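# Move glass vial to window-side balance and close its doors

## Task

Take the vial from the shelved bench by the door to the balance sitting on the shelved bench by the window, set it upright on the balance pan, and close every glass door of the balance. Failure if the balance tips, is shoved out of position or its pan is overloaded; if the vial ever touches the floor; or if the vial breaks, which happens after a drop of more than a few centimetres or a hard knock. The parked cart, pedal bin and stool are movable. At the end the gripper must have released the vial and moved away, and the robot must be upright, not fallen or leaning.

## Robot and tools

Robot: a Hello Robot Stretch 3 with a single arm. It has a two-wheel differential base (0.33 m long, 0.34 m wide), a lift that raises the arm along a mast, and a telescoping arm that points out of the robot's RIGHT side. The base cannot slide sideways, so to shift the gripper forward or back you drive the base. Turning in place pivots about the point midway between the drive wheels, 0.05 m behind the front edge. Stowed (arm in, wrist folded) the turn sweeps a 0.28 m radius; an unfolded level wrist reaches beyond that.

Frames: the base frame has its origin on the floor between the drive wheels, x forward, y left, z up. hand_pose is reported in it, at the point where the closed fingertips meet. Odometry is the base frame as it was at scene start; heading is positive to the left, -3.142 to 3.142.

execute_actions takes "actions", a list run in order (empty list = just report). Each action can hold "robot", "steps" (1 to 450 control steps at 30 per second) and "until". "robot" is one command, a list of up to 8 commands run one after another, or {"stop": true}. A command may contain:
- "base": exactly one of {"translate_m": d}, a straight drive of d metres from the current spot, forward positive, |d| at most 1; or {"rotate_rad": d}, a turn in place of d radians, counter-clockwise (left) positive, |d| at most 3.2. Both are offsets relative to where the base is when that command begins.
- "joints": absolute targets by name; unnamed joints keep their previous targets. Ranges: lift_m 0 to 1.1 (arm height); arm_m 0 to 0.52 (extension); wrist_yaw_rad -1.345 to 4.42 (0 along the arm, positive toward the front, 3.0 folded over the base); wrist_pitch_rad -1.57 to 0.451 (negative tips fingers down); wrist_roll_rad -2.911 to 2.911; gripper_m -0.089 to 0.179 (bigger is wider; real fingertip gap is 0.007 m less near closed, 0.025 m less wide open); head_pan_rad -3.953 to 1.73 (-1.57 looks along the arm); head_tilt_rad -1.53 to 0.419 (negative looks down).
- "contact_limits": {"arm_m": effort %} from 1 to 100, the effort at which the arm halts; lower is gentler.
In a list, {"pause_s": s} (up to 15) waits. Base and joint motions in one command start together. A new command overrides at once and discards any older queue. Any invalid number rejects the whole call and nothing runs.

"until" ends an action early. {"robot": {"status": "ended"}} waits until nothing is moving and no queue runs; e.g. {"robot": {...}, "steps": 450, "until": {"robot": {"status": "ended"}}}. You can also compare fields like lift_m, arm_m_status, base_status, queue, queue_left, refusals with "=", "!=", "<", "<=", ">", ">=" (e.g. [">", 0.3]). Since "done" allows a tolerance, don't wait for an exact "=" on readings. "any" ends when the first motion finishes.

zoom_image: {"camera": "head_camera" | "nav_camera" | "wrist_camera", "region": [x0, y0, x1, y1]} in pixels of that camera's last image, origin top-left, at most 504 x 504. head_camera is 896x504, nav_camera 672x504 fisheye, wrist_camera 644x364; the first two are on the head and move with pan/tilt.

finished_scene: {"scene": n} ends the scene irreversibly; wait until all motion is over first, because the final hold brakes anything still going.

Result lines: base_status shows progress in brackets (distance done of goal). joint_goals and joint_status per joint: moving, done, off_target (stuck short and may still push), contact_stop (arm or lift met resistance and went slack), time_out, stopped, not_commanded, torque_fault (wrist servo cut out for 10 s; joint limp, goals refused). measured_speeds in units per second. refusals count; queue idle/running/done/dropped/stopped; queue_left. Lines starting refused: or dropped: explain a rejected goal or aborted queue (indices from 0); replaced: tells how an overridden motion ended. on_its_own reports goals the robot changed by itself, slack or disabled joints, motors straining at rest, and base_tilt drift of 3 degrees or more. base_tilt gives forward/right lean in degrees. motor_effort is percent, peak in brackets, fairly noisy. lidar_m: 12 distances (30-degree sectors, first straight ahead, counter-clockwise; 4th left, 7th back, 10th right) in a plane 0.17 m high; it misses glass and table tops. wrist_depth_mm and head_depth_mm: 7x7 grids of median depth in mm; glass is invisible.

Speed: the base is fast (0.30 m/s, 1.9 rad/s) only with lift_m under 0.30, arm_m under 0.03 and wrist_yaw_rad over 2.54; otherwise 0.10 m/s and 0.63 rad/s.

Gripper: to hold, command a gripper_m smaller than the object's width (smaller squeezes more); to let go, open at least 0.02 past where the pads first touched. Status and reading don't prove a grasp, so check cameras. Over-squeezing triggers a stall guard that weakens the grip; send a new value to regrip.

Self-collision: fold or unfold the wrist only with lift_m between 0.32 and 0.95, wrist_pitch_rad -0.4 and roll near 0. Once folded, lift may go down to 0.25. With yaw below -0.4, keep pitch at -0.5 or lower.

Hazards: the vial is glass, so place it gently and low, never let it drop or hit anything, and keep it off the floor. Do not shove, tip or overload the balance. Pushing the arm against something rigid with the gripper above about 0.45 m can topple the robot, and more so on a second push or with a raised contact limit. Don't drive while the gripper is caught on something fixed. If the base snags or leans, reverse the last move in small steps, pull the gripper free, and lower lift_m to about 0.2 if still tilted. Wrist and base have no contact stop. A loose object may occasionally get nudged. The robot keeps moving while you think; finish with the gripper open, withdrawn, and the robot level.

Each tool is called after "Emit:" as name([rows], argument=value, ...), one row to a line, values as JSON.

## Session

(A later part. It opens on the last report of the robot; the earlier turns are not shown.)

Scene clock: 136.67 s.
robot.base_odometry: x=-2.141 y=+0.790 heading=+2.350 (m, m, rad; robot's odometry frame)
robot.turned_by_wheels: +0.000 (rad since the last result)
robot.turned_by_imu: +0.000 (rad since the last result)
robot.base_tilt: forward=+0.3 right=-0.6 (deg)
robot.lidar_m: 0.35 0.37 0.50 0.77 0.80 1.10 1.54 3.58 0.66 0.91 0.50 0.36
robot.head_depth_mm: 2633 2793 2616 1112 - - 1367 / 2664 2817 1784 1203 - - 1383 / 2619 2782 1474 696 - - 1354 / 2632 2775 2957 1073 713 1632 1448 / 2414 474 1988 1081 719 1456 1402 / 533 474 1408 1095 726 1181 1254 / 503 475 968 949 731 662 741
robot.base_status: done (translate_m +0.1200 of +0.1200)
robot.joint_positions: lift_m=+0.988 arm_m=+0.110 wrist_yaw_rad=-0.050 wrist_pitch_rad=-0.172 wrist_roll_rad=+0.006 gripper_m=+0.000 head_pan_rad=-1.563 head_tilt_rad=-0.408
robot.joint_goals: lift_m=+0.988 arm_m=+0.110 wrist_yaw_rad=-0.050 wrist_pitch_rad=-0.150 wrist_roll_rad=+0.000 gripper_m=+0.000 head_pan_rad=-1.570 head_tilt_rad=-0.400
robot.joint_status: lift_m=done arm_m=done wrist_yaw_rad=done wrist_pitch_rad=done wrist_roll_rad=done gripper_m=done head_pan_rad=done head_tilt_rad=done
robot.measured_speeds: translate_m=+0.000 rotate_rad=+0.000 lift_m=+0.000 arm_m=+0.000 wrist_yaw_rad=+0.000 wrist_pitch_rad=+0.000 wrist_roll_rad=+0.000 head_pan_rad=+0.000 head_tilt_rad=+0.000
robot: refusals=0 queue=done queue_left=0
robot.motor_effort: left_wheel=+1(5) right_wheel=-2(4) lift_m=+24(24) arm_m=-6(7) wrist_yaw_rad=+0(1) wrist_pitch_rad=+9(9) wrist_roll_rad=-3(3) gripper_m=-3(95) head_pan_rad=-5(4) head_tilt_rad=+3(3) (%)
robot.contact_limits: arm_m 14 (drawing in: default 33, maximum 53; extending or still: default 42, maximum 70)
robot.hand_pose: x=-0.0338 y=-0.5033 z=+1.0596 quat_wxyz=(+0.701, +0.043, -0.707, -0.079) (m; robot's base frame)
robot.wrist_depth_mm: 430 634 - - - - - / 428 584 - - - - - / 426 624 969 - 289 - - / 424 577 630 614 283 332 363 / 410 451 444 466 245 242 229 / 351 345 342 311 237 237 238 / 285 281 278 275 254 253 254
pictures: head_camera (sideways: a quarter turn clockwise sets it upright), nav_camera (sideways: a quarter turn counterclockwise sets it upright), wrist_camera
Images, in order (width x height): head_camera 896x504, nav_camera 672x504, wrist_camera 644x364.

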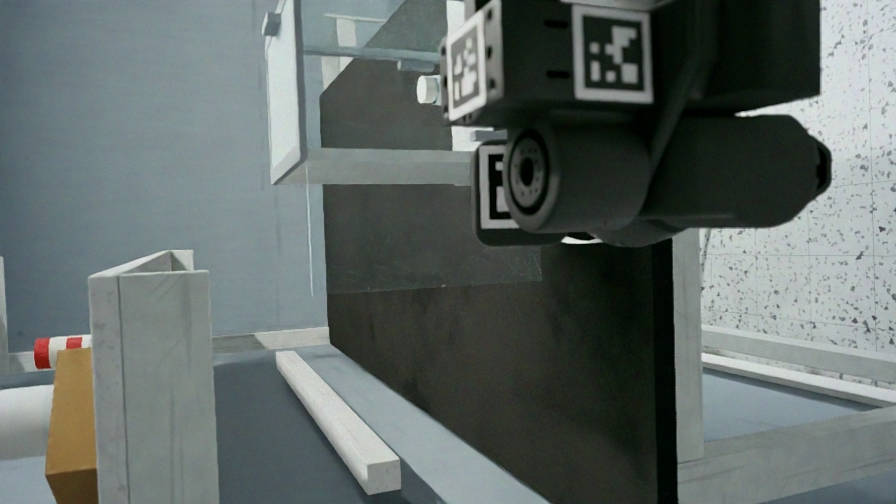

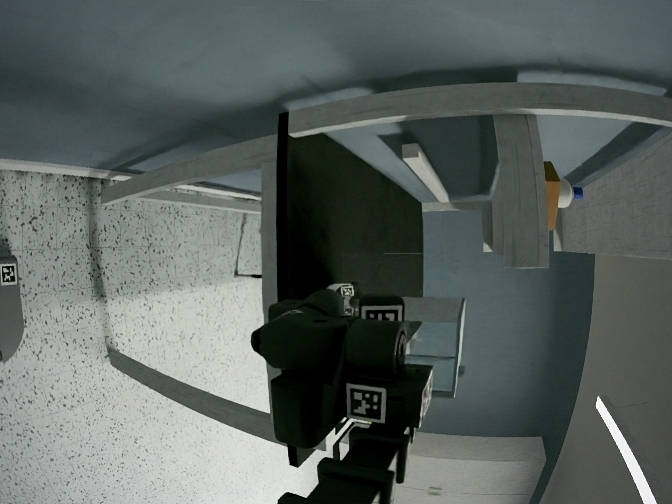

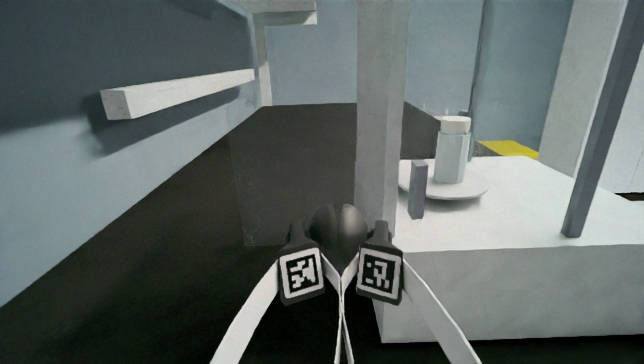

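Emit:
execute_actions([
  {"robot":[{"joints":{"gripper_m":0.045},"base":{"translate_m":-0.055}},{"joints":{"arm_m":0.15},"contact_limits":{"arm_m":10}}],"steps":450,"until":{"robot":{"status":"ended"}}},
])

Scene clock: 142.57 s.
robot.base_odometry: x=-2.103 y=+0.751 heading=+2.350 (m, m, rad; robot's odometry frame)
robot.turned_by_wheels: +0.000 (rad since the last result)
robot.turned_by_imu: +0.000 (rad since the last result)
robot.base_tilt: forward=+0.3 right=-0.7 (deg)
robot.lidar_m: 0.41 0.42 0.58 0.77 0.80 1.10 1.49 3.61 0.63 1.12 0.57 0.42
robot.head_depth_mm: 2629 2828 2980 2003 - 1628 1416 / 2627 2794 1787 - - 1656 1418 / 2649 2823 1834 1222 - - 1431 / 2635 2798 1873 1073 713 1631 1437 / 2615 1884 1985 1084 718 1635 1448 / 1114 473 1603 1097 726 1359 1349 / 533 475 1121 1043 731 661 773
robot.base_status: done (translate_m -0.0550 of -0.0550)
robot.joint_positions: lift_m=+0.988 arm_m=+0.150 wrist_yaw_rad=-0.049 wrist_pitch_rad=-0.172 wrist_roll_rad=+0.006 gripper_m=+0.045 head_pan_rad=-1.563 head_tilt_rad=-0.408
robot.joint_goals: lift_m=+0.988 arm_m=+0.150 wrist_yaw_rad=-0.050 wrist_pitch_rad=-0.150 wrist_roll_rad=+0.000 gripper_m=+0.045 head_pan_rad=-1.570 head_tilt_rad=-0.400
robot.joint_status: lift_m=done arm_m=done wrist_yaw_rad=done wrist_pitch_rad=done wrist_roll_rad=done gripper_m=done head_pan_rad=done head_tilt_rad=done
robot.measured_speeds: translate_m=+0.000 rotate_rad=+0.000 lift_m=+0.000 arm_m=+0.000 wrist_yaw_rad=+0.000 wrist_pitch_rad=+0.000 wrist_roll_rad=+0.000 head_pan_rad=+0.000 head_tilt_rad=+0.000
robot: refusals=0 queue=done queue_left=0
robot.motor_effort: left_wheel=+1(3) right_wheel=-1(6) lift_m=+24(25) arm_m=+6(5) wrist_yaw_rad=-1(1) wrist_pitch_rad=+9(9) wrist_roll_rad=-3(3) gripper_m=-1(95) head_pan_rad=-5(4) head_tilt_rad=+3(3) (%)
robot.contact_limits: arm_m 10 (drawing in: default 33, maximum 53; extending or still: default 42, maximum 70)
robot.hand_pose: x=-0.0337 y=-0.5425 z=+1.0594 quat_wxyz=(+0.701, +0.044, -0.707, -0.079) (m; robot's base frame)
robot.wrist_depth_mm: 493 711 - - - - - / 473 671 - - - - - / 465 711 - - 808 - - / 482 618 629 383 288 339 - / 447 457 446 198 247 228 238 / 353 346 340 202 193 195 193 / 284 280 276 210 203 205 205
pictures: head_camera (sideways: a quarter turn clockwise sets it upright), nav_camera (sideways: a quarter turn counterclockwise sets it upright), wrist_camera
Images, in order (width x height): head_camera 896x504, nav_camera 672x504, wrist_camera 644x364.

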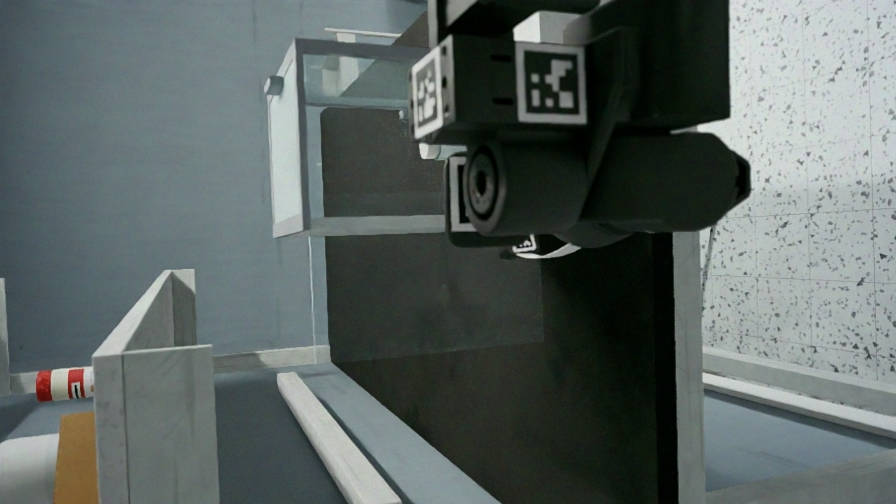

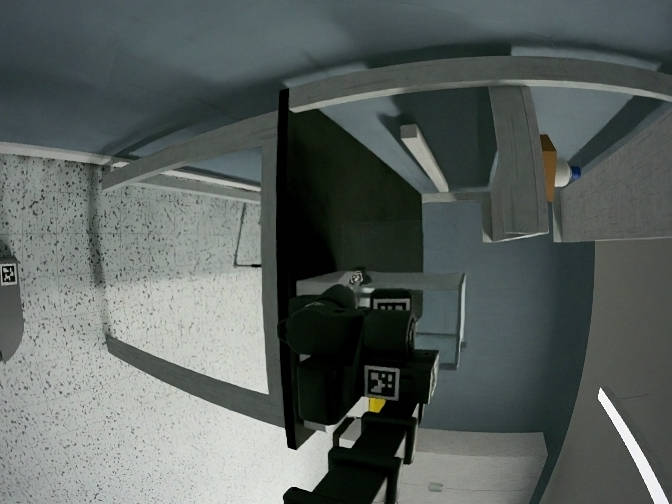

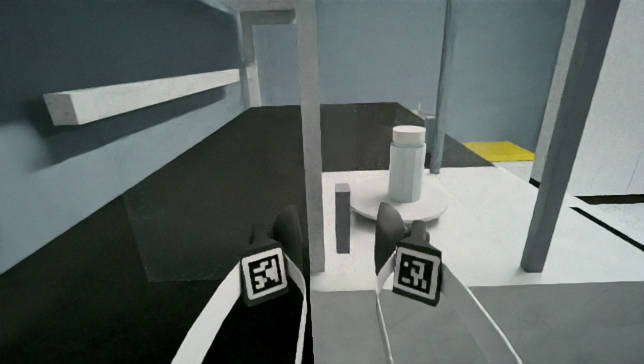

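Emit:
execute_actions([
  {"robot":[{"joints":{"arm_m":0.155,"lift_m":0.993},"contact_limits":{"arm_m":10}},{"base":{"translate_m":-0.07}}],"steps":450,"until":{"robot":{"status":"ended"}}},
])

Scene clock: 144.87 s.
robot.base_odometry: x=-2.103 y=+0.751 heading=+2.350 (m, m, rad; robot's odometry frame)
robot.turned_by_wheels: +0.000 (rad since the last result)
robot.turned_by_imu: +0.000 (rad since the last result)
robot.base_tilt: forward=+0.3 right=-0.6 (deg)
robot.lidar_m: 0.41 0.42 0.58 0.78 0.81 1.10 1.49 3.59 0.63 1.12 0.58 0.42
robot.head_depth_mm: 2650 2807 2971 2697 - 1648 1424 / 2656 2828 1783 - - 1685 1424 / 2651 2824 1829 1226 - 1628 1432 / 2653 2815 1884 1069 714 1620 1446 / 2600 1877 1986 1078 722 1636 1445 / 1115 473 1620 1097 725 1367 1347 / 533 474 1129 1037 730 661 771
robot.base_status: done (translate_m -0.0550 of -0.0550)
robot.joint_positions: lift_m=+0.993 arm_m=+0.152 wrist_yaw_rad=-0.045 wrist_pitch_rad=-0.187 wrist_roll_rad=+0.005 gripper_m=+0.045 head_pan_rad=-1.563 head_tilt_rad=-0.408
robot.joint_goals: lift_m=+0.993 arm_m=+0.152 wrist_yaw_rad=-0.050 wrist_pitch_rad=-0.150 wrist_roll_rad=+0.000 gripper_m=+0.045 head_pan_rad=-1.570 head_tilt_rad=-0.400
robot.joint_status: lift_m=done arm_m=contact_stop wrist_yaw_rad=done wrist_pitch_rad=done wrist_roll_rad=done gripper_m=done head_pan_rad=done head_tilt_rad=done
robot.measured_speeds: translate_m=+0.000 rotate_rad=+0.000 lift_m=+0.000 arm_m=-0.001 wrist_yaw_rad=+0.000 wrist_pitch_rad=+0.000 wrist_roll_rad=+0.000 head_pan_rad=+0.000 head_tilt_rad=+0.000
robot: refusals=0 queue=dropped queue_left=0
robot.on_its_own: arm_m is slack since a contact_stop, until your next command for it
robot.motor_effort: left_wheel=+2(2) right_wheel=-2(2) lift_m=+46(49) arm_m=-1(11) wrist_yaw_rad=-3(4) wrist_pitch_rad=+15(16) wrist_roll_rad=-3(3) gripper_m=+0(0) head_pan_rad=-5(4) head_tilt_rad=+3(3) (%)
robot.contact_limits: arm_m 10 (drawing in: default 33, maximum 53; extending or still: default 42, maximum 70)
robot.hand_pose: x=-0.0326 y=-0.5441 z=+1.0599 quat_wxyz=(+0.701, +0.050, -0.707, -0.082) (m; robot's base frame)
robot.wrist_depth_mm: 487 709 - - - - - / 466 645 - - - - - / 460 704 - 874 852 - - / 478 604 617 346 284 335 - / 447 447 438 234 246 229 235 / 349 343 339 202 193 194 194 / 283 280 274 211 204 204 206
pictures: head_camera (sideways: a quarter turn clockwise sets it upright), nav_camera (sideways: a quarter turn counterclockwise sets it upright), wrist_camera
dropped: robot: command 0 of its queue: arm_m: contact_stop
Images, in order (width x height): head_camera 896x504, nav_camera 672x504, wrist_camera 644x364.

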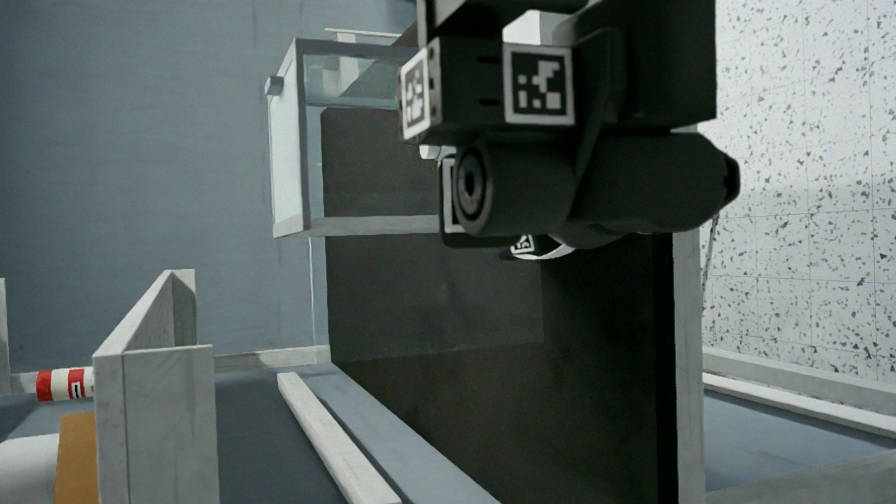

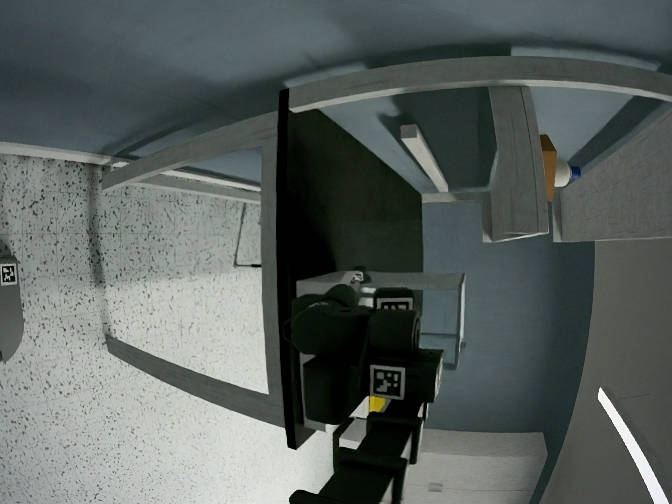

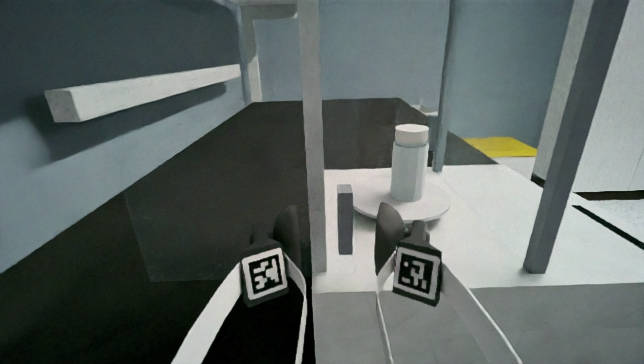

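Emit:
execute_actions([
  {"robot":[{"joints":{"arm_m":0.146},"contact_limits":{"arm_m":14}},{"base":{"translate_m":-0.10}}],"steps":450,"until":{"robot":{"status":"ended"}}},
])

Scene clock: 148.93 s.
robot.base_odometry: x=-2.032 y=+0.680 heading=+2.350 (m, m, rad; robot's odometry frame)
robot.turned_by_wheels: +0.000 (rad since the last result)
robot.turned_by_imu: +0.000 (rad since the last result)
robot.base_tilt: forward=+0.4 right=-0.6 (deg)
robot.lidar_m: 0.51 0.53 0.72 0.77 0.81 1.10 1.40 3.61 0.59 1.49 0.68 0.53
robot.head_depth_mm: 2657 2783 3020 3203 - 677 731 / 2623 2822 2939 - - 1668 1432 / 2654 2852 1638 1129 - - 1439 / 2643 2825 1866 1113 594 1632 1439 / 2638 2767 1515 751 609 1643 1449 / 2344 1872 1932 1100 725 657 1406 / 1379 1398 1414 1110 731 656 1283
robot.base_status: done (translate_m -0.1000 of -0.1000)
robot.joint_positions: lift_m=+0.993 arm_m=+0.146 wrist_yaw_rad=-0.044 wrist_pitch_rad=-0.173 wrist_roll_rad=+0.005 gripper_m=+0.045 head_pan_rad=-1.563 head_tilt_rad=-0.408
robot.joint_goals: lift_m=+0.993 arm_m=+0.146 wrist_yaw_rad=-0.050 wrist_pitch_rad=-0.150 wrist_roll_rad=+0.000 gripper_m=+0.045 head_pan_rad=-1.570 head_tilt_rad=-0.400
robot.joint_status: lift_m=done arm_m=done wrist_yaw_rad=done wrist_pitch_rad=done wrist_roll_rad=done gripper_m=done head_pan_rad=done head_tilt_rad=done
robot.measured_speeds: translate_m=+0.000 rotate_rad=+0.000 lift_m=+0.000 arm_m=+0.000 wrist_yaw_rad=+0.000 wrist_pitch_rad=+0.000 wrist_roll_rad=+0.000 head_pan_rad=+0.000 head_tilt_rad=+0.000
robot: refusals=0 queue=done queue_left=0
robot.motor_effort: left_wheel=+2(3) right_wheel=-3(9) lift_m=+45(46) arm_m=-6(6) wrist_yaw_rad=-4(5) wrist_pitch_rad=+9(15) wrist_roll_rad=-3(3) gripper_m=-1(2) head_pan_rad=-4(4) head_tilt_rad=+3(3) (%)
robot.contact_limits: arm_m 14 (drawing in: default 33, maximum 53; extending or still: default 42, maximum 70)
robot.hand_pose: x=-0.0324 y=-0.5393 z=+1.0636 quat_wxyz=(+0.701, +0.045, -0.707, -0.077) (m; robot's base frame)
robot.wrist_depth_mm: 603 171 - - - - - / 589 196 - - - - - / 581 211 334 - - - - / 589 568 289 302 355 - - / 466 432 252 257 258 316 - / 357 337 203 198 199 214 - / 288 276 208 208 210 211 213
pictures: head_camera (sideways: a quarter turn clockwise sets it upright), nav_camera (sideways: a quarter turn counterclockwise sets it upright), wrist_camera
Images, in order (width x height): head_camera 896x504, nav_camera 672x504, wrist_camera 644x364.

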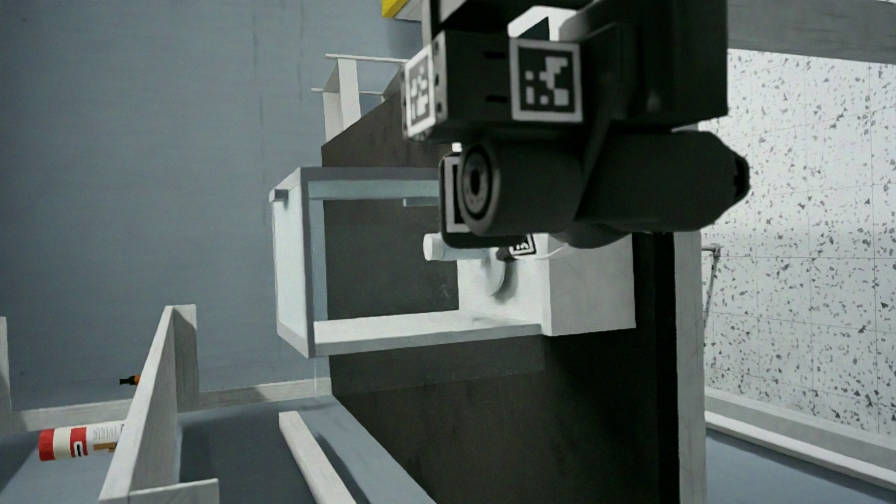

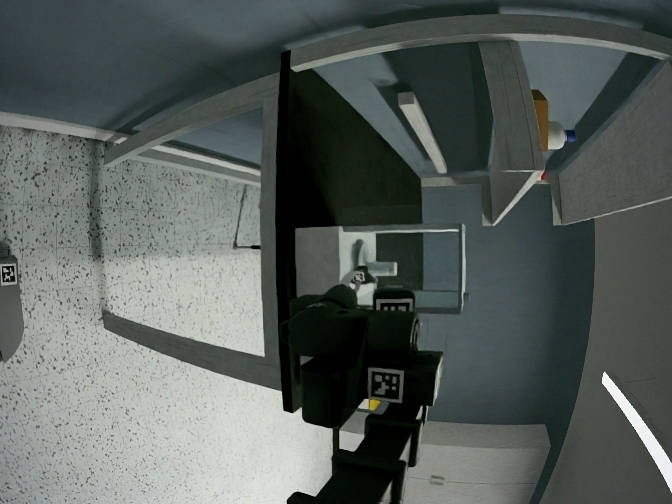

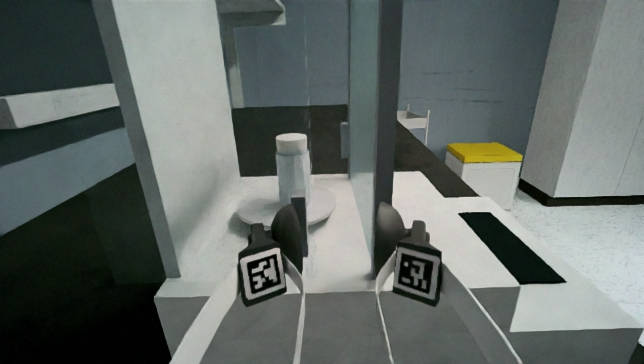

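Emit:
execute_actions([
  {"robot":{"base":{"translate_m":-0.037}},"steps":450,"until":{"robot":{"status":"ended"}}},
])

Scene clock: 151.20 s.
robot.base_odometry: x=-2.006 y=+0.654 heading=+2.350 (m, m, rad; robot's odometry frame)
robot.turned_by_wheels: +0.000 (rad since the last result)
robot.turned_by_imu: +0.000 (rad since the last result)
robot.base_tilt: forward=+0.3 right=-0.7 (deg)
robot.lidar_m: 0.54 0.56 0.77 0.78 0.80 1.10 1.36 3.60 0.58 1.41 0.71 0.57
robot.head_depth_mm: 2604 2798 3074 3200 - 676 739 / 2649 2816 2920 - - 1656 1388 / 2631 2801 2898 1228 - - 1432 / 2627 2819 1665 746 594 1647 1425 / 2633 2805 1903 709 596 1629 1445 / 2544 1897 1563 957 693 657 1456 / 1491 1443 1552 1108 729 656 1322
robot.base_status: done (translate_m -0.0370 of -0.0370)
robot.joint_positions: lift_m=+0.993 arm_m=+0.146 wrist_yaw_rad=-0.044 wrist_pitch_rad=-0.173 wrist_roll_rad=+0.005 gripper_m=+0.045 head_pan_rad=-1.563 head_tilt_rad=-0.408
robot.joint_goals: lift_m=+0.993 arm_m=+0.146 wrist_yaw_rad=-0.050 wrist_pitch_rad=-0.150 wrist_roll_rad=+0.000 gripper_m=+0.045 head_pan_rad=-1.570 head_tilt_rad=-0.400
robot.joint_status: lift_m=done arm_m=done wrist_yaw_rad=done wrist_pitch_rad=done wrist_roll_rad=done gripper_m=done head_pan_rad=done head_tilt_rad=done
robot.measured_speeds: translate_m=+0.000 rotate_rad=+0.000 lift_m=+0.000 arm_m=+0.000 wrist_yaw_rad=+0.000 wrist_pitch_rad=+0.000 wrist_roll_rad=+0.000 head_pan_rad=+0.000 head_tilt_rad=+0.000
robot: refusals=0 queue=done queue_left=0
robot.motor_effort: left_wheel=+2(4) right_wheel=-2(8) lift_m=+45(45) arm_m=-6(5) wrist_yaw_rad=-4(4) wrist_pitch_rad=+9(9) wrist_roll_rad=-3(3) gripper_m=-1(2) head_pan_rad=-5(4) head_tilt_rad=+3(3) (%)
robot.contact_limits: arm_m 14 (drawing in: default 33, maximum 53; extending or still: default 42, maximum 70)
robot.hand_pose: x=-0.0324 y=-0.5393 z=+1.0636 quat_wxyz=(+0.701, +0.045, -0.707, -0.077) (m; robot's base frame)
robot.wrist_depth_mm: 170 233 - - - - - / 179 232 - - - - - / 519 229 - 933 - - - / 591 227 315 362 607 - - / 469 226 256 244 308 - - / 356 206 204 198 198 249 - / 287 207 208 209 210 214 -
pictures: head_camera (sideways: a quarter turn clockwise sets it upright), nav_camera (sideways: a quarter turn counterclockwise sets it upright), wrist_camera
Images, in order (width x height): head_camera 896x504, nav_camera 672x504, wrist_camera 644x364.

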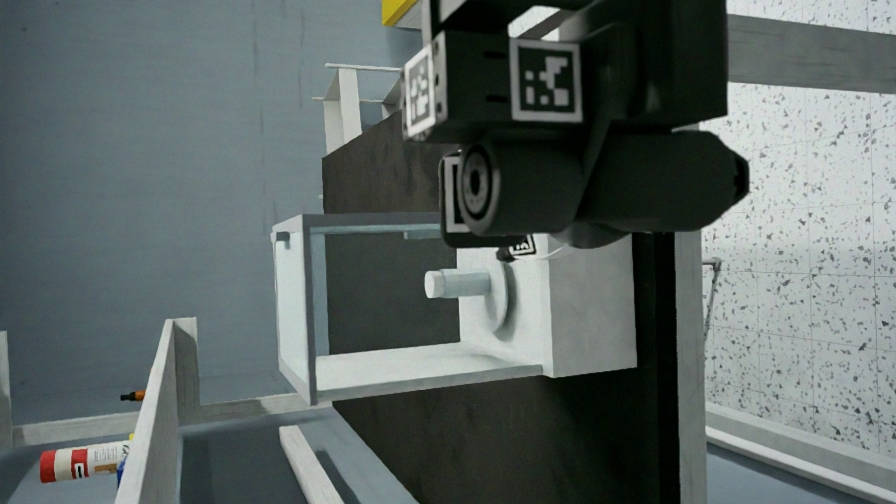

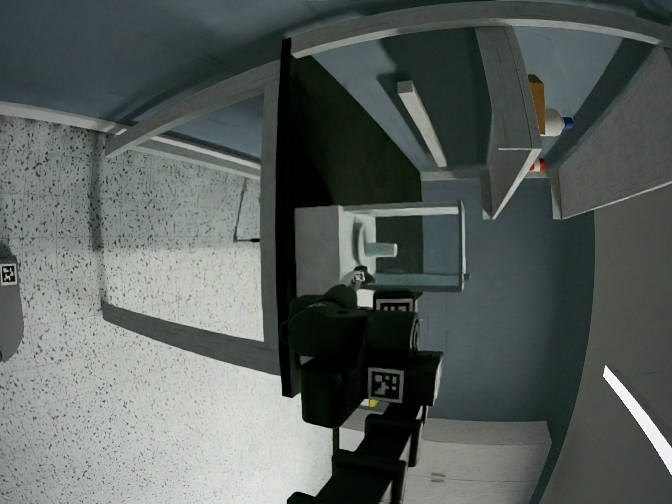

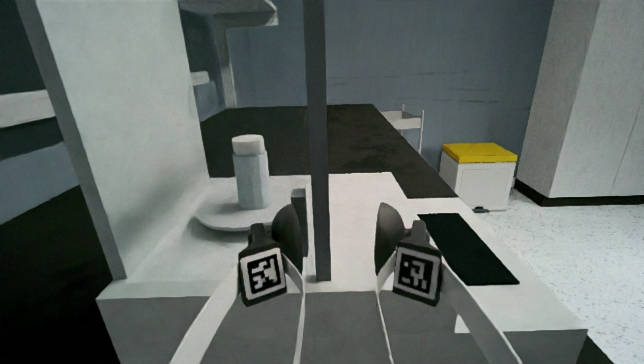

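No stop felt yet; nudge a bit more.

Emit:
execute_actions([
  {"robot":{"base":{"translate_m":-0.005}},"steps":450,"until":{"robot":{"status":"ended"}}},
])

Scene clock: 153.00 s.
robot.base_odometry: x=-2.003 y=+0.650 heading=+2.350 (m, m, rad; robot's odometry frame)
robot.turned_by_wheels: +0.000 (rad since the last result)
robot.turned_by_imu: +0.000 (rad since the last result)
robot.base_tilt: forward=+0.4 right=-0.6 (deg)
robot.lidar_m: 0.55 0.57 0.78 0.78 0.81 1.10 1.35 3.60 0.58 0.60 0.71 0.57
robot.head_depth_mm: 2626 2822 3015 3167 - 677 738 / 2610 2781 2963 - - 1659 1378 / 2626 2787 2892 1225 - - 1428 / 2620 2812 1669 744 593 1632 1446 / 2634 2781 1919 754 595 1632 1444 / 2523 1892 1566 900 690 654 1458 / 1490 1454 1559 1106 729 659 1332
robot.base_status: done (translate_m -0.0050 of -0.0050)
robot.joint_positions: lift_m=+0.993 arm_m=+0.146 wrist_yaw_rad=-0.044 wrist_pitch_rad=-0.173 wrist_roll_rad=+0.005 gripper_m=+0.045 head_pan_rad=-1.563 head_tilt_rad=-0.408
robot.joint_goals: lift_m=+0.993 arm_m=+0.146 wrist_yaw_rad=-0.050 wrist_pitch_rad=-0.150 wrist_roll_rad=+0.000 gripper_m=+0.045 head_pan_rad=-1.570 head_tilt_rad=-0.400
robot.joint_status: lift_m=done arm_m=done wrist_yaw_rad=done wrist_pitch_rad=done wrist_roll_rad=done gripper_m=done head_pan_rad=done head_tilt_rad=done
robot.measured_speeds: translate_m=+0.000 rotate_rad=+0.000 lift_m=+0.000 arm_m=+0.000 wrist_yaw_rad=+0.000 wrist_pitch_rad=+0.000 wrist_roll_rad=+0.000 head_pan_rad=+0.000 head_tilt_rad=+0.000
robot: refusals=0 queue=done queue_left=0
robot.motor_effort: left_wheel=+3(4) right_wheel=-4(9) lift_m=+46(46) arm_m=-6(6) wrist_yaw_rad=-4(4) wrist_pitch_rad=+9(9) wrist_roll_rad=-3(3) gripper_m=-1(1) head_pan_rad=-5(4) head_tilt_rad=+3(3) (%)
robot.contact_limits: arm_m 14 (drawing in: default 33, maximum 53; extending or still: default 42, maximum 70)
robot.hand_pose: x=-0.0324 y=-0.5393 z=+1.0636 quat_wxyz=(+0.701, +0.045, -0.707, -0.077) (m; robot's base frame)
robot.wrist_depth_mm: 176 241 - - - - - / 176 239 - - - - - / 343 237 - - - - - / 571 236 310 360 617 - - / 472 233 263 236 319 - - / 359 205 203 200 199 248 - / 287 208 207 208 210 213 -
pictures: head_camera (sideways: a quarter turn clockwise sets it upright), nav_camera (sideways: a quarter turn counterclockwise sets it upright), wrist_camera
Images, in order (width x height): head_camera 896x504, nav_camera 672x504, wrist_camera 644x364.

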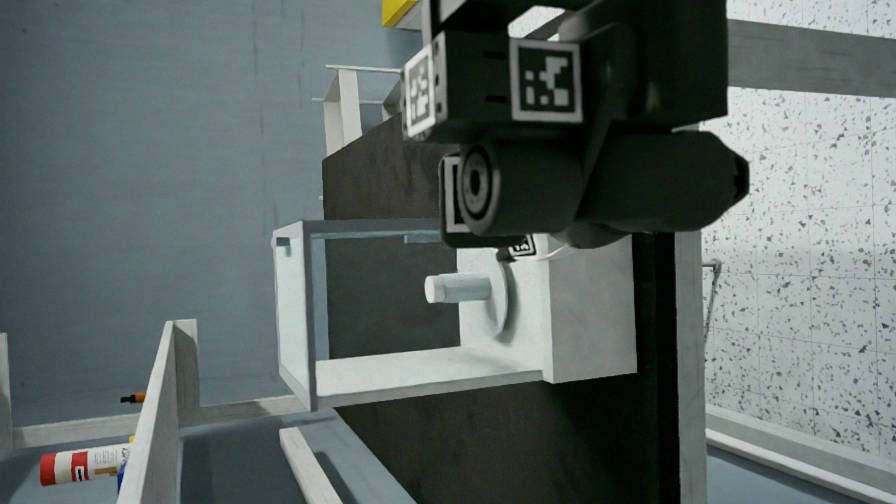

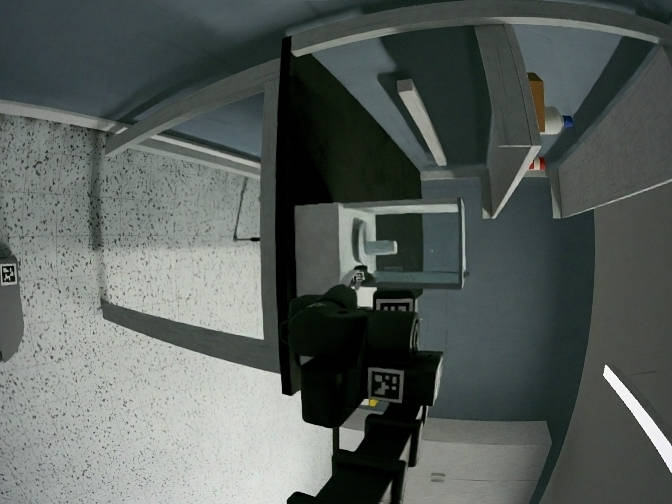

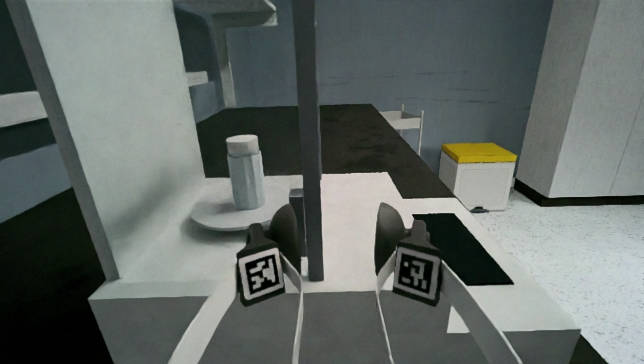

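Emit:
execute_actions([
  {"robot":[{"base":{"translate_m":-0.003}},{"base":{"translate_m":0.012}},{"joints":{"arm_m":0.0}}],"steps":450,"until":{"robot":{"status":"ended"}}},
])

Scene clock: 160.20 s.
robot.base_odometry: x=-2.009 y=+0.657 heading=+2.350 (m, m, rad; robot's odometry frame)
robot.turned_by_wheels: +0.000 (rad since the last result)
robot.turned_by_imu: +0.000 (rad since the last result)
robot.base_tilt: forward=+0.3 right=-0.6 (deg)
robot.lidar_m: 0.54 0.56 0.77 0.77 0.81 1.11 1.36 3.60 0.58 1.42 0.70 0.56
robot.head_depth_mm: 2642 2815 3028 3042 620 - - / 2648 2841 2959 1041 608 - - / 2646 2798 2946 740 584 - - / 2634 2830 1849 739 591 1622 1432 / 2662 2786 1899 756 596 1633 1441 / 2525 1910 1733 960 693 656 1455 / 1477 1436 1570 1112 731 660 1315
robot.base_status: done (translate_m +0.0120 of +0.0120)
robot.joint_positions: lift_m=+0.993 arm_m=+0.001 wrist_yaw_rad=-0.049 wrist_pitch_rad=-0.172 wrist_roll_rad=+0.005 gripper_m=+0.045 head_pan_rad=-1.563 head_tilt_rad=-0.408
robot.joint_goals: lift_m=+0.993 arm_m=+0.000 wrist_yaw_rad=-0.050 wrist_pitch_rad=-0.150 wrist_roll_rad=+0.000 gripper_m=+0.045 head_pan_rad=-1.570 head_tilt_rad=-0.400
robot.joint_status: lift_m=done arm_m=done wrist_yaw_rad=done wrist_pitch_rad=done wrist_roll_rad=done gripper_m=done head_pan_rad=done head_tilt_rad=done
robot.measured_speeds: translate_m=+0.000 rotate_rad=+0.000 lift_m=+0.000 arm_m=+0.000 wrist_yaw_rad=+0.000 wrist_pitch_rad=+0.000 wrist_roll_rad=+0.000 head_pan_rad=+0.000 head_tilt_rad=+0.000
robot: refusals=0 queue=done queue_left=0
robot.motor_effort: left_wheel=+1(7) right_wheel=-1(10) lift_m=+46(45) arm_m=-6(6) wrist_yaw_rad=-1(7) wrist_pitch_rad=+9(9) wrist_roll_rad=-3(3) gripper_m=+1(2) head_pan_rad=-5(5) head_tilt_rad=+3(3) (%)
robot.hand_pose: x=-0.0336 y=-0.3940 z=+1.0638 quat_wxyz=(+0.701, +0.044, -0.707, -0.078) (m; robot's base frame)
robot.wrist_depth_mm: 645 827 425 - - - - / 624 827 457 - - - - / 625 908 398 961 - - - / 622 668 375 364 419 - - / 465 462 344 346 350 - - / 377 369 362 358 369 365 - / 485 839 - - 448 - -
pictures: head_camera (sideways: a quarter turn clockwise sets it upright), nav_camera (sideways: a quarter turn counterclockwise sets it upright), wrist_camera
Images, in order (width x height): head_camera 896x504, nav_camera 672x504, wrist_camera 644x364.

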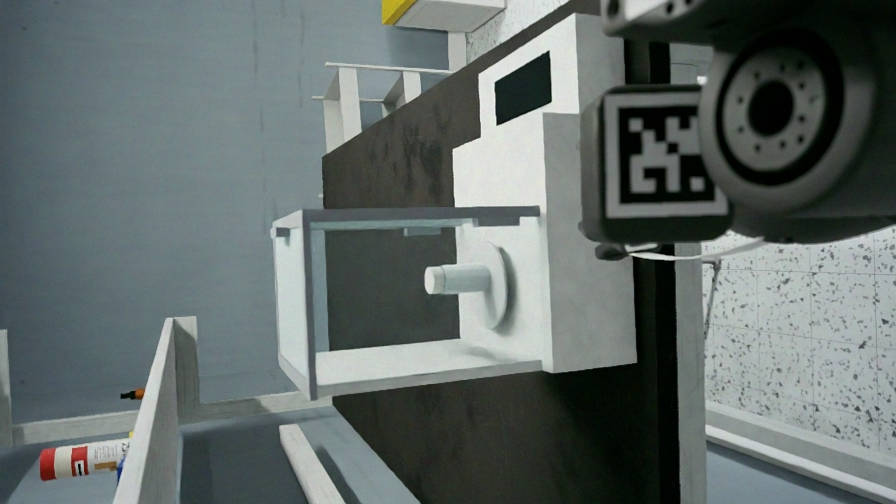

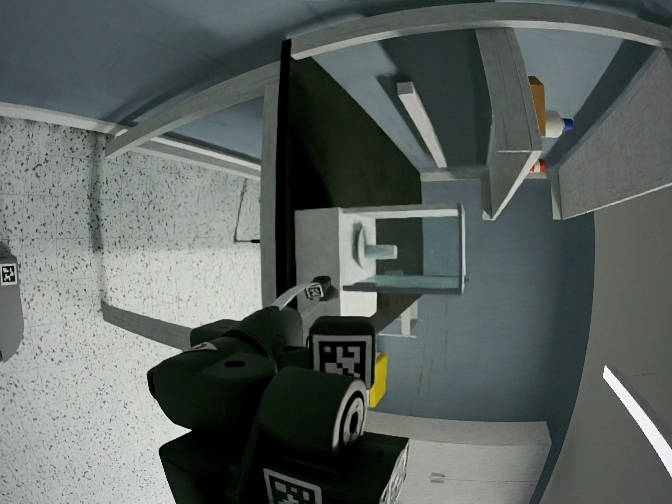

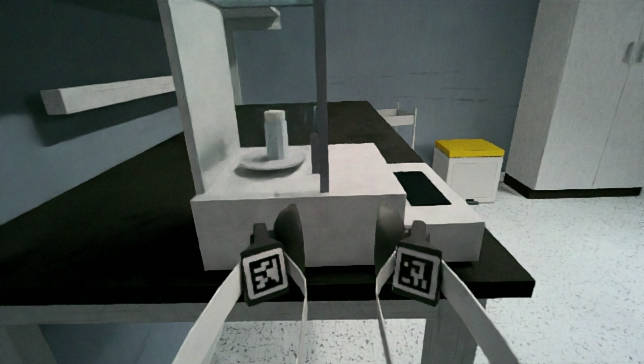

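Emit:
finished_scene(scene=1)

The scene is finished: the task was done.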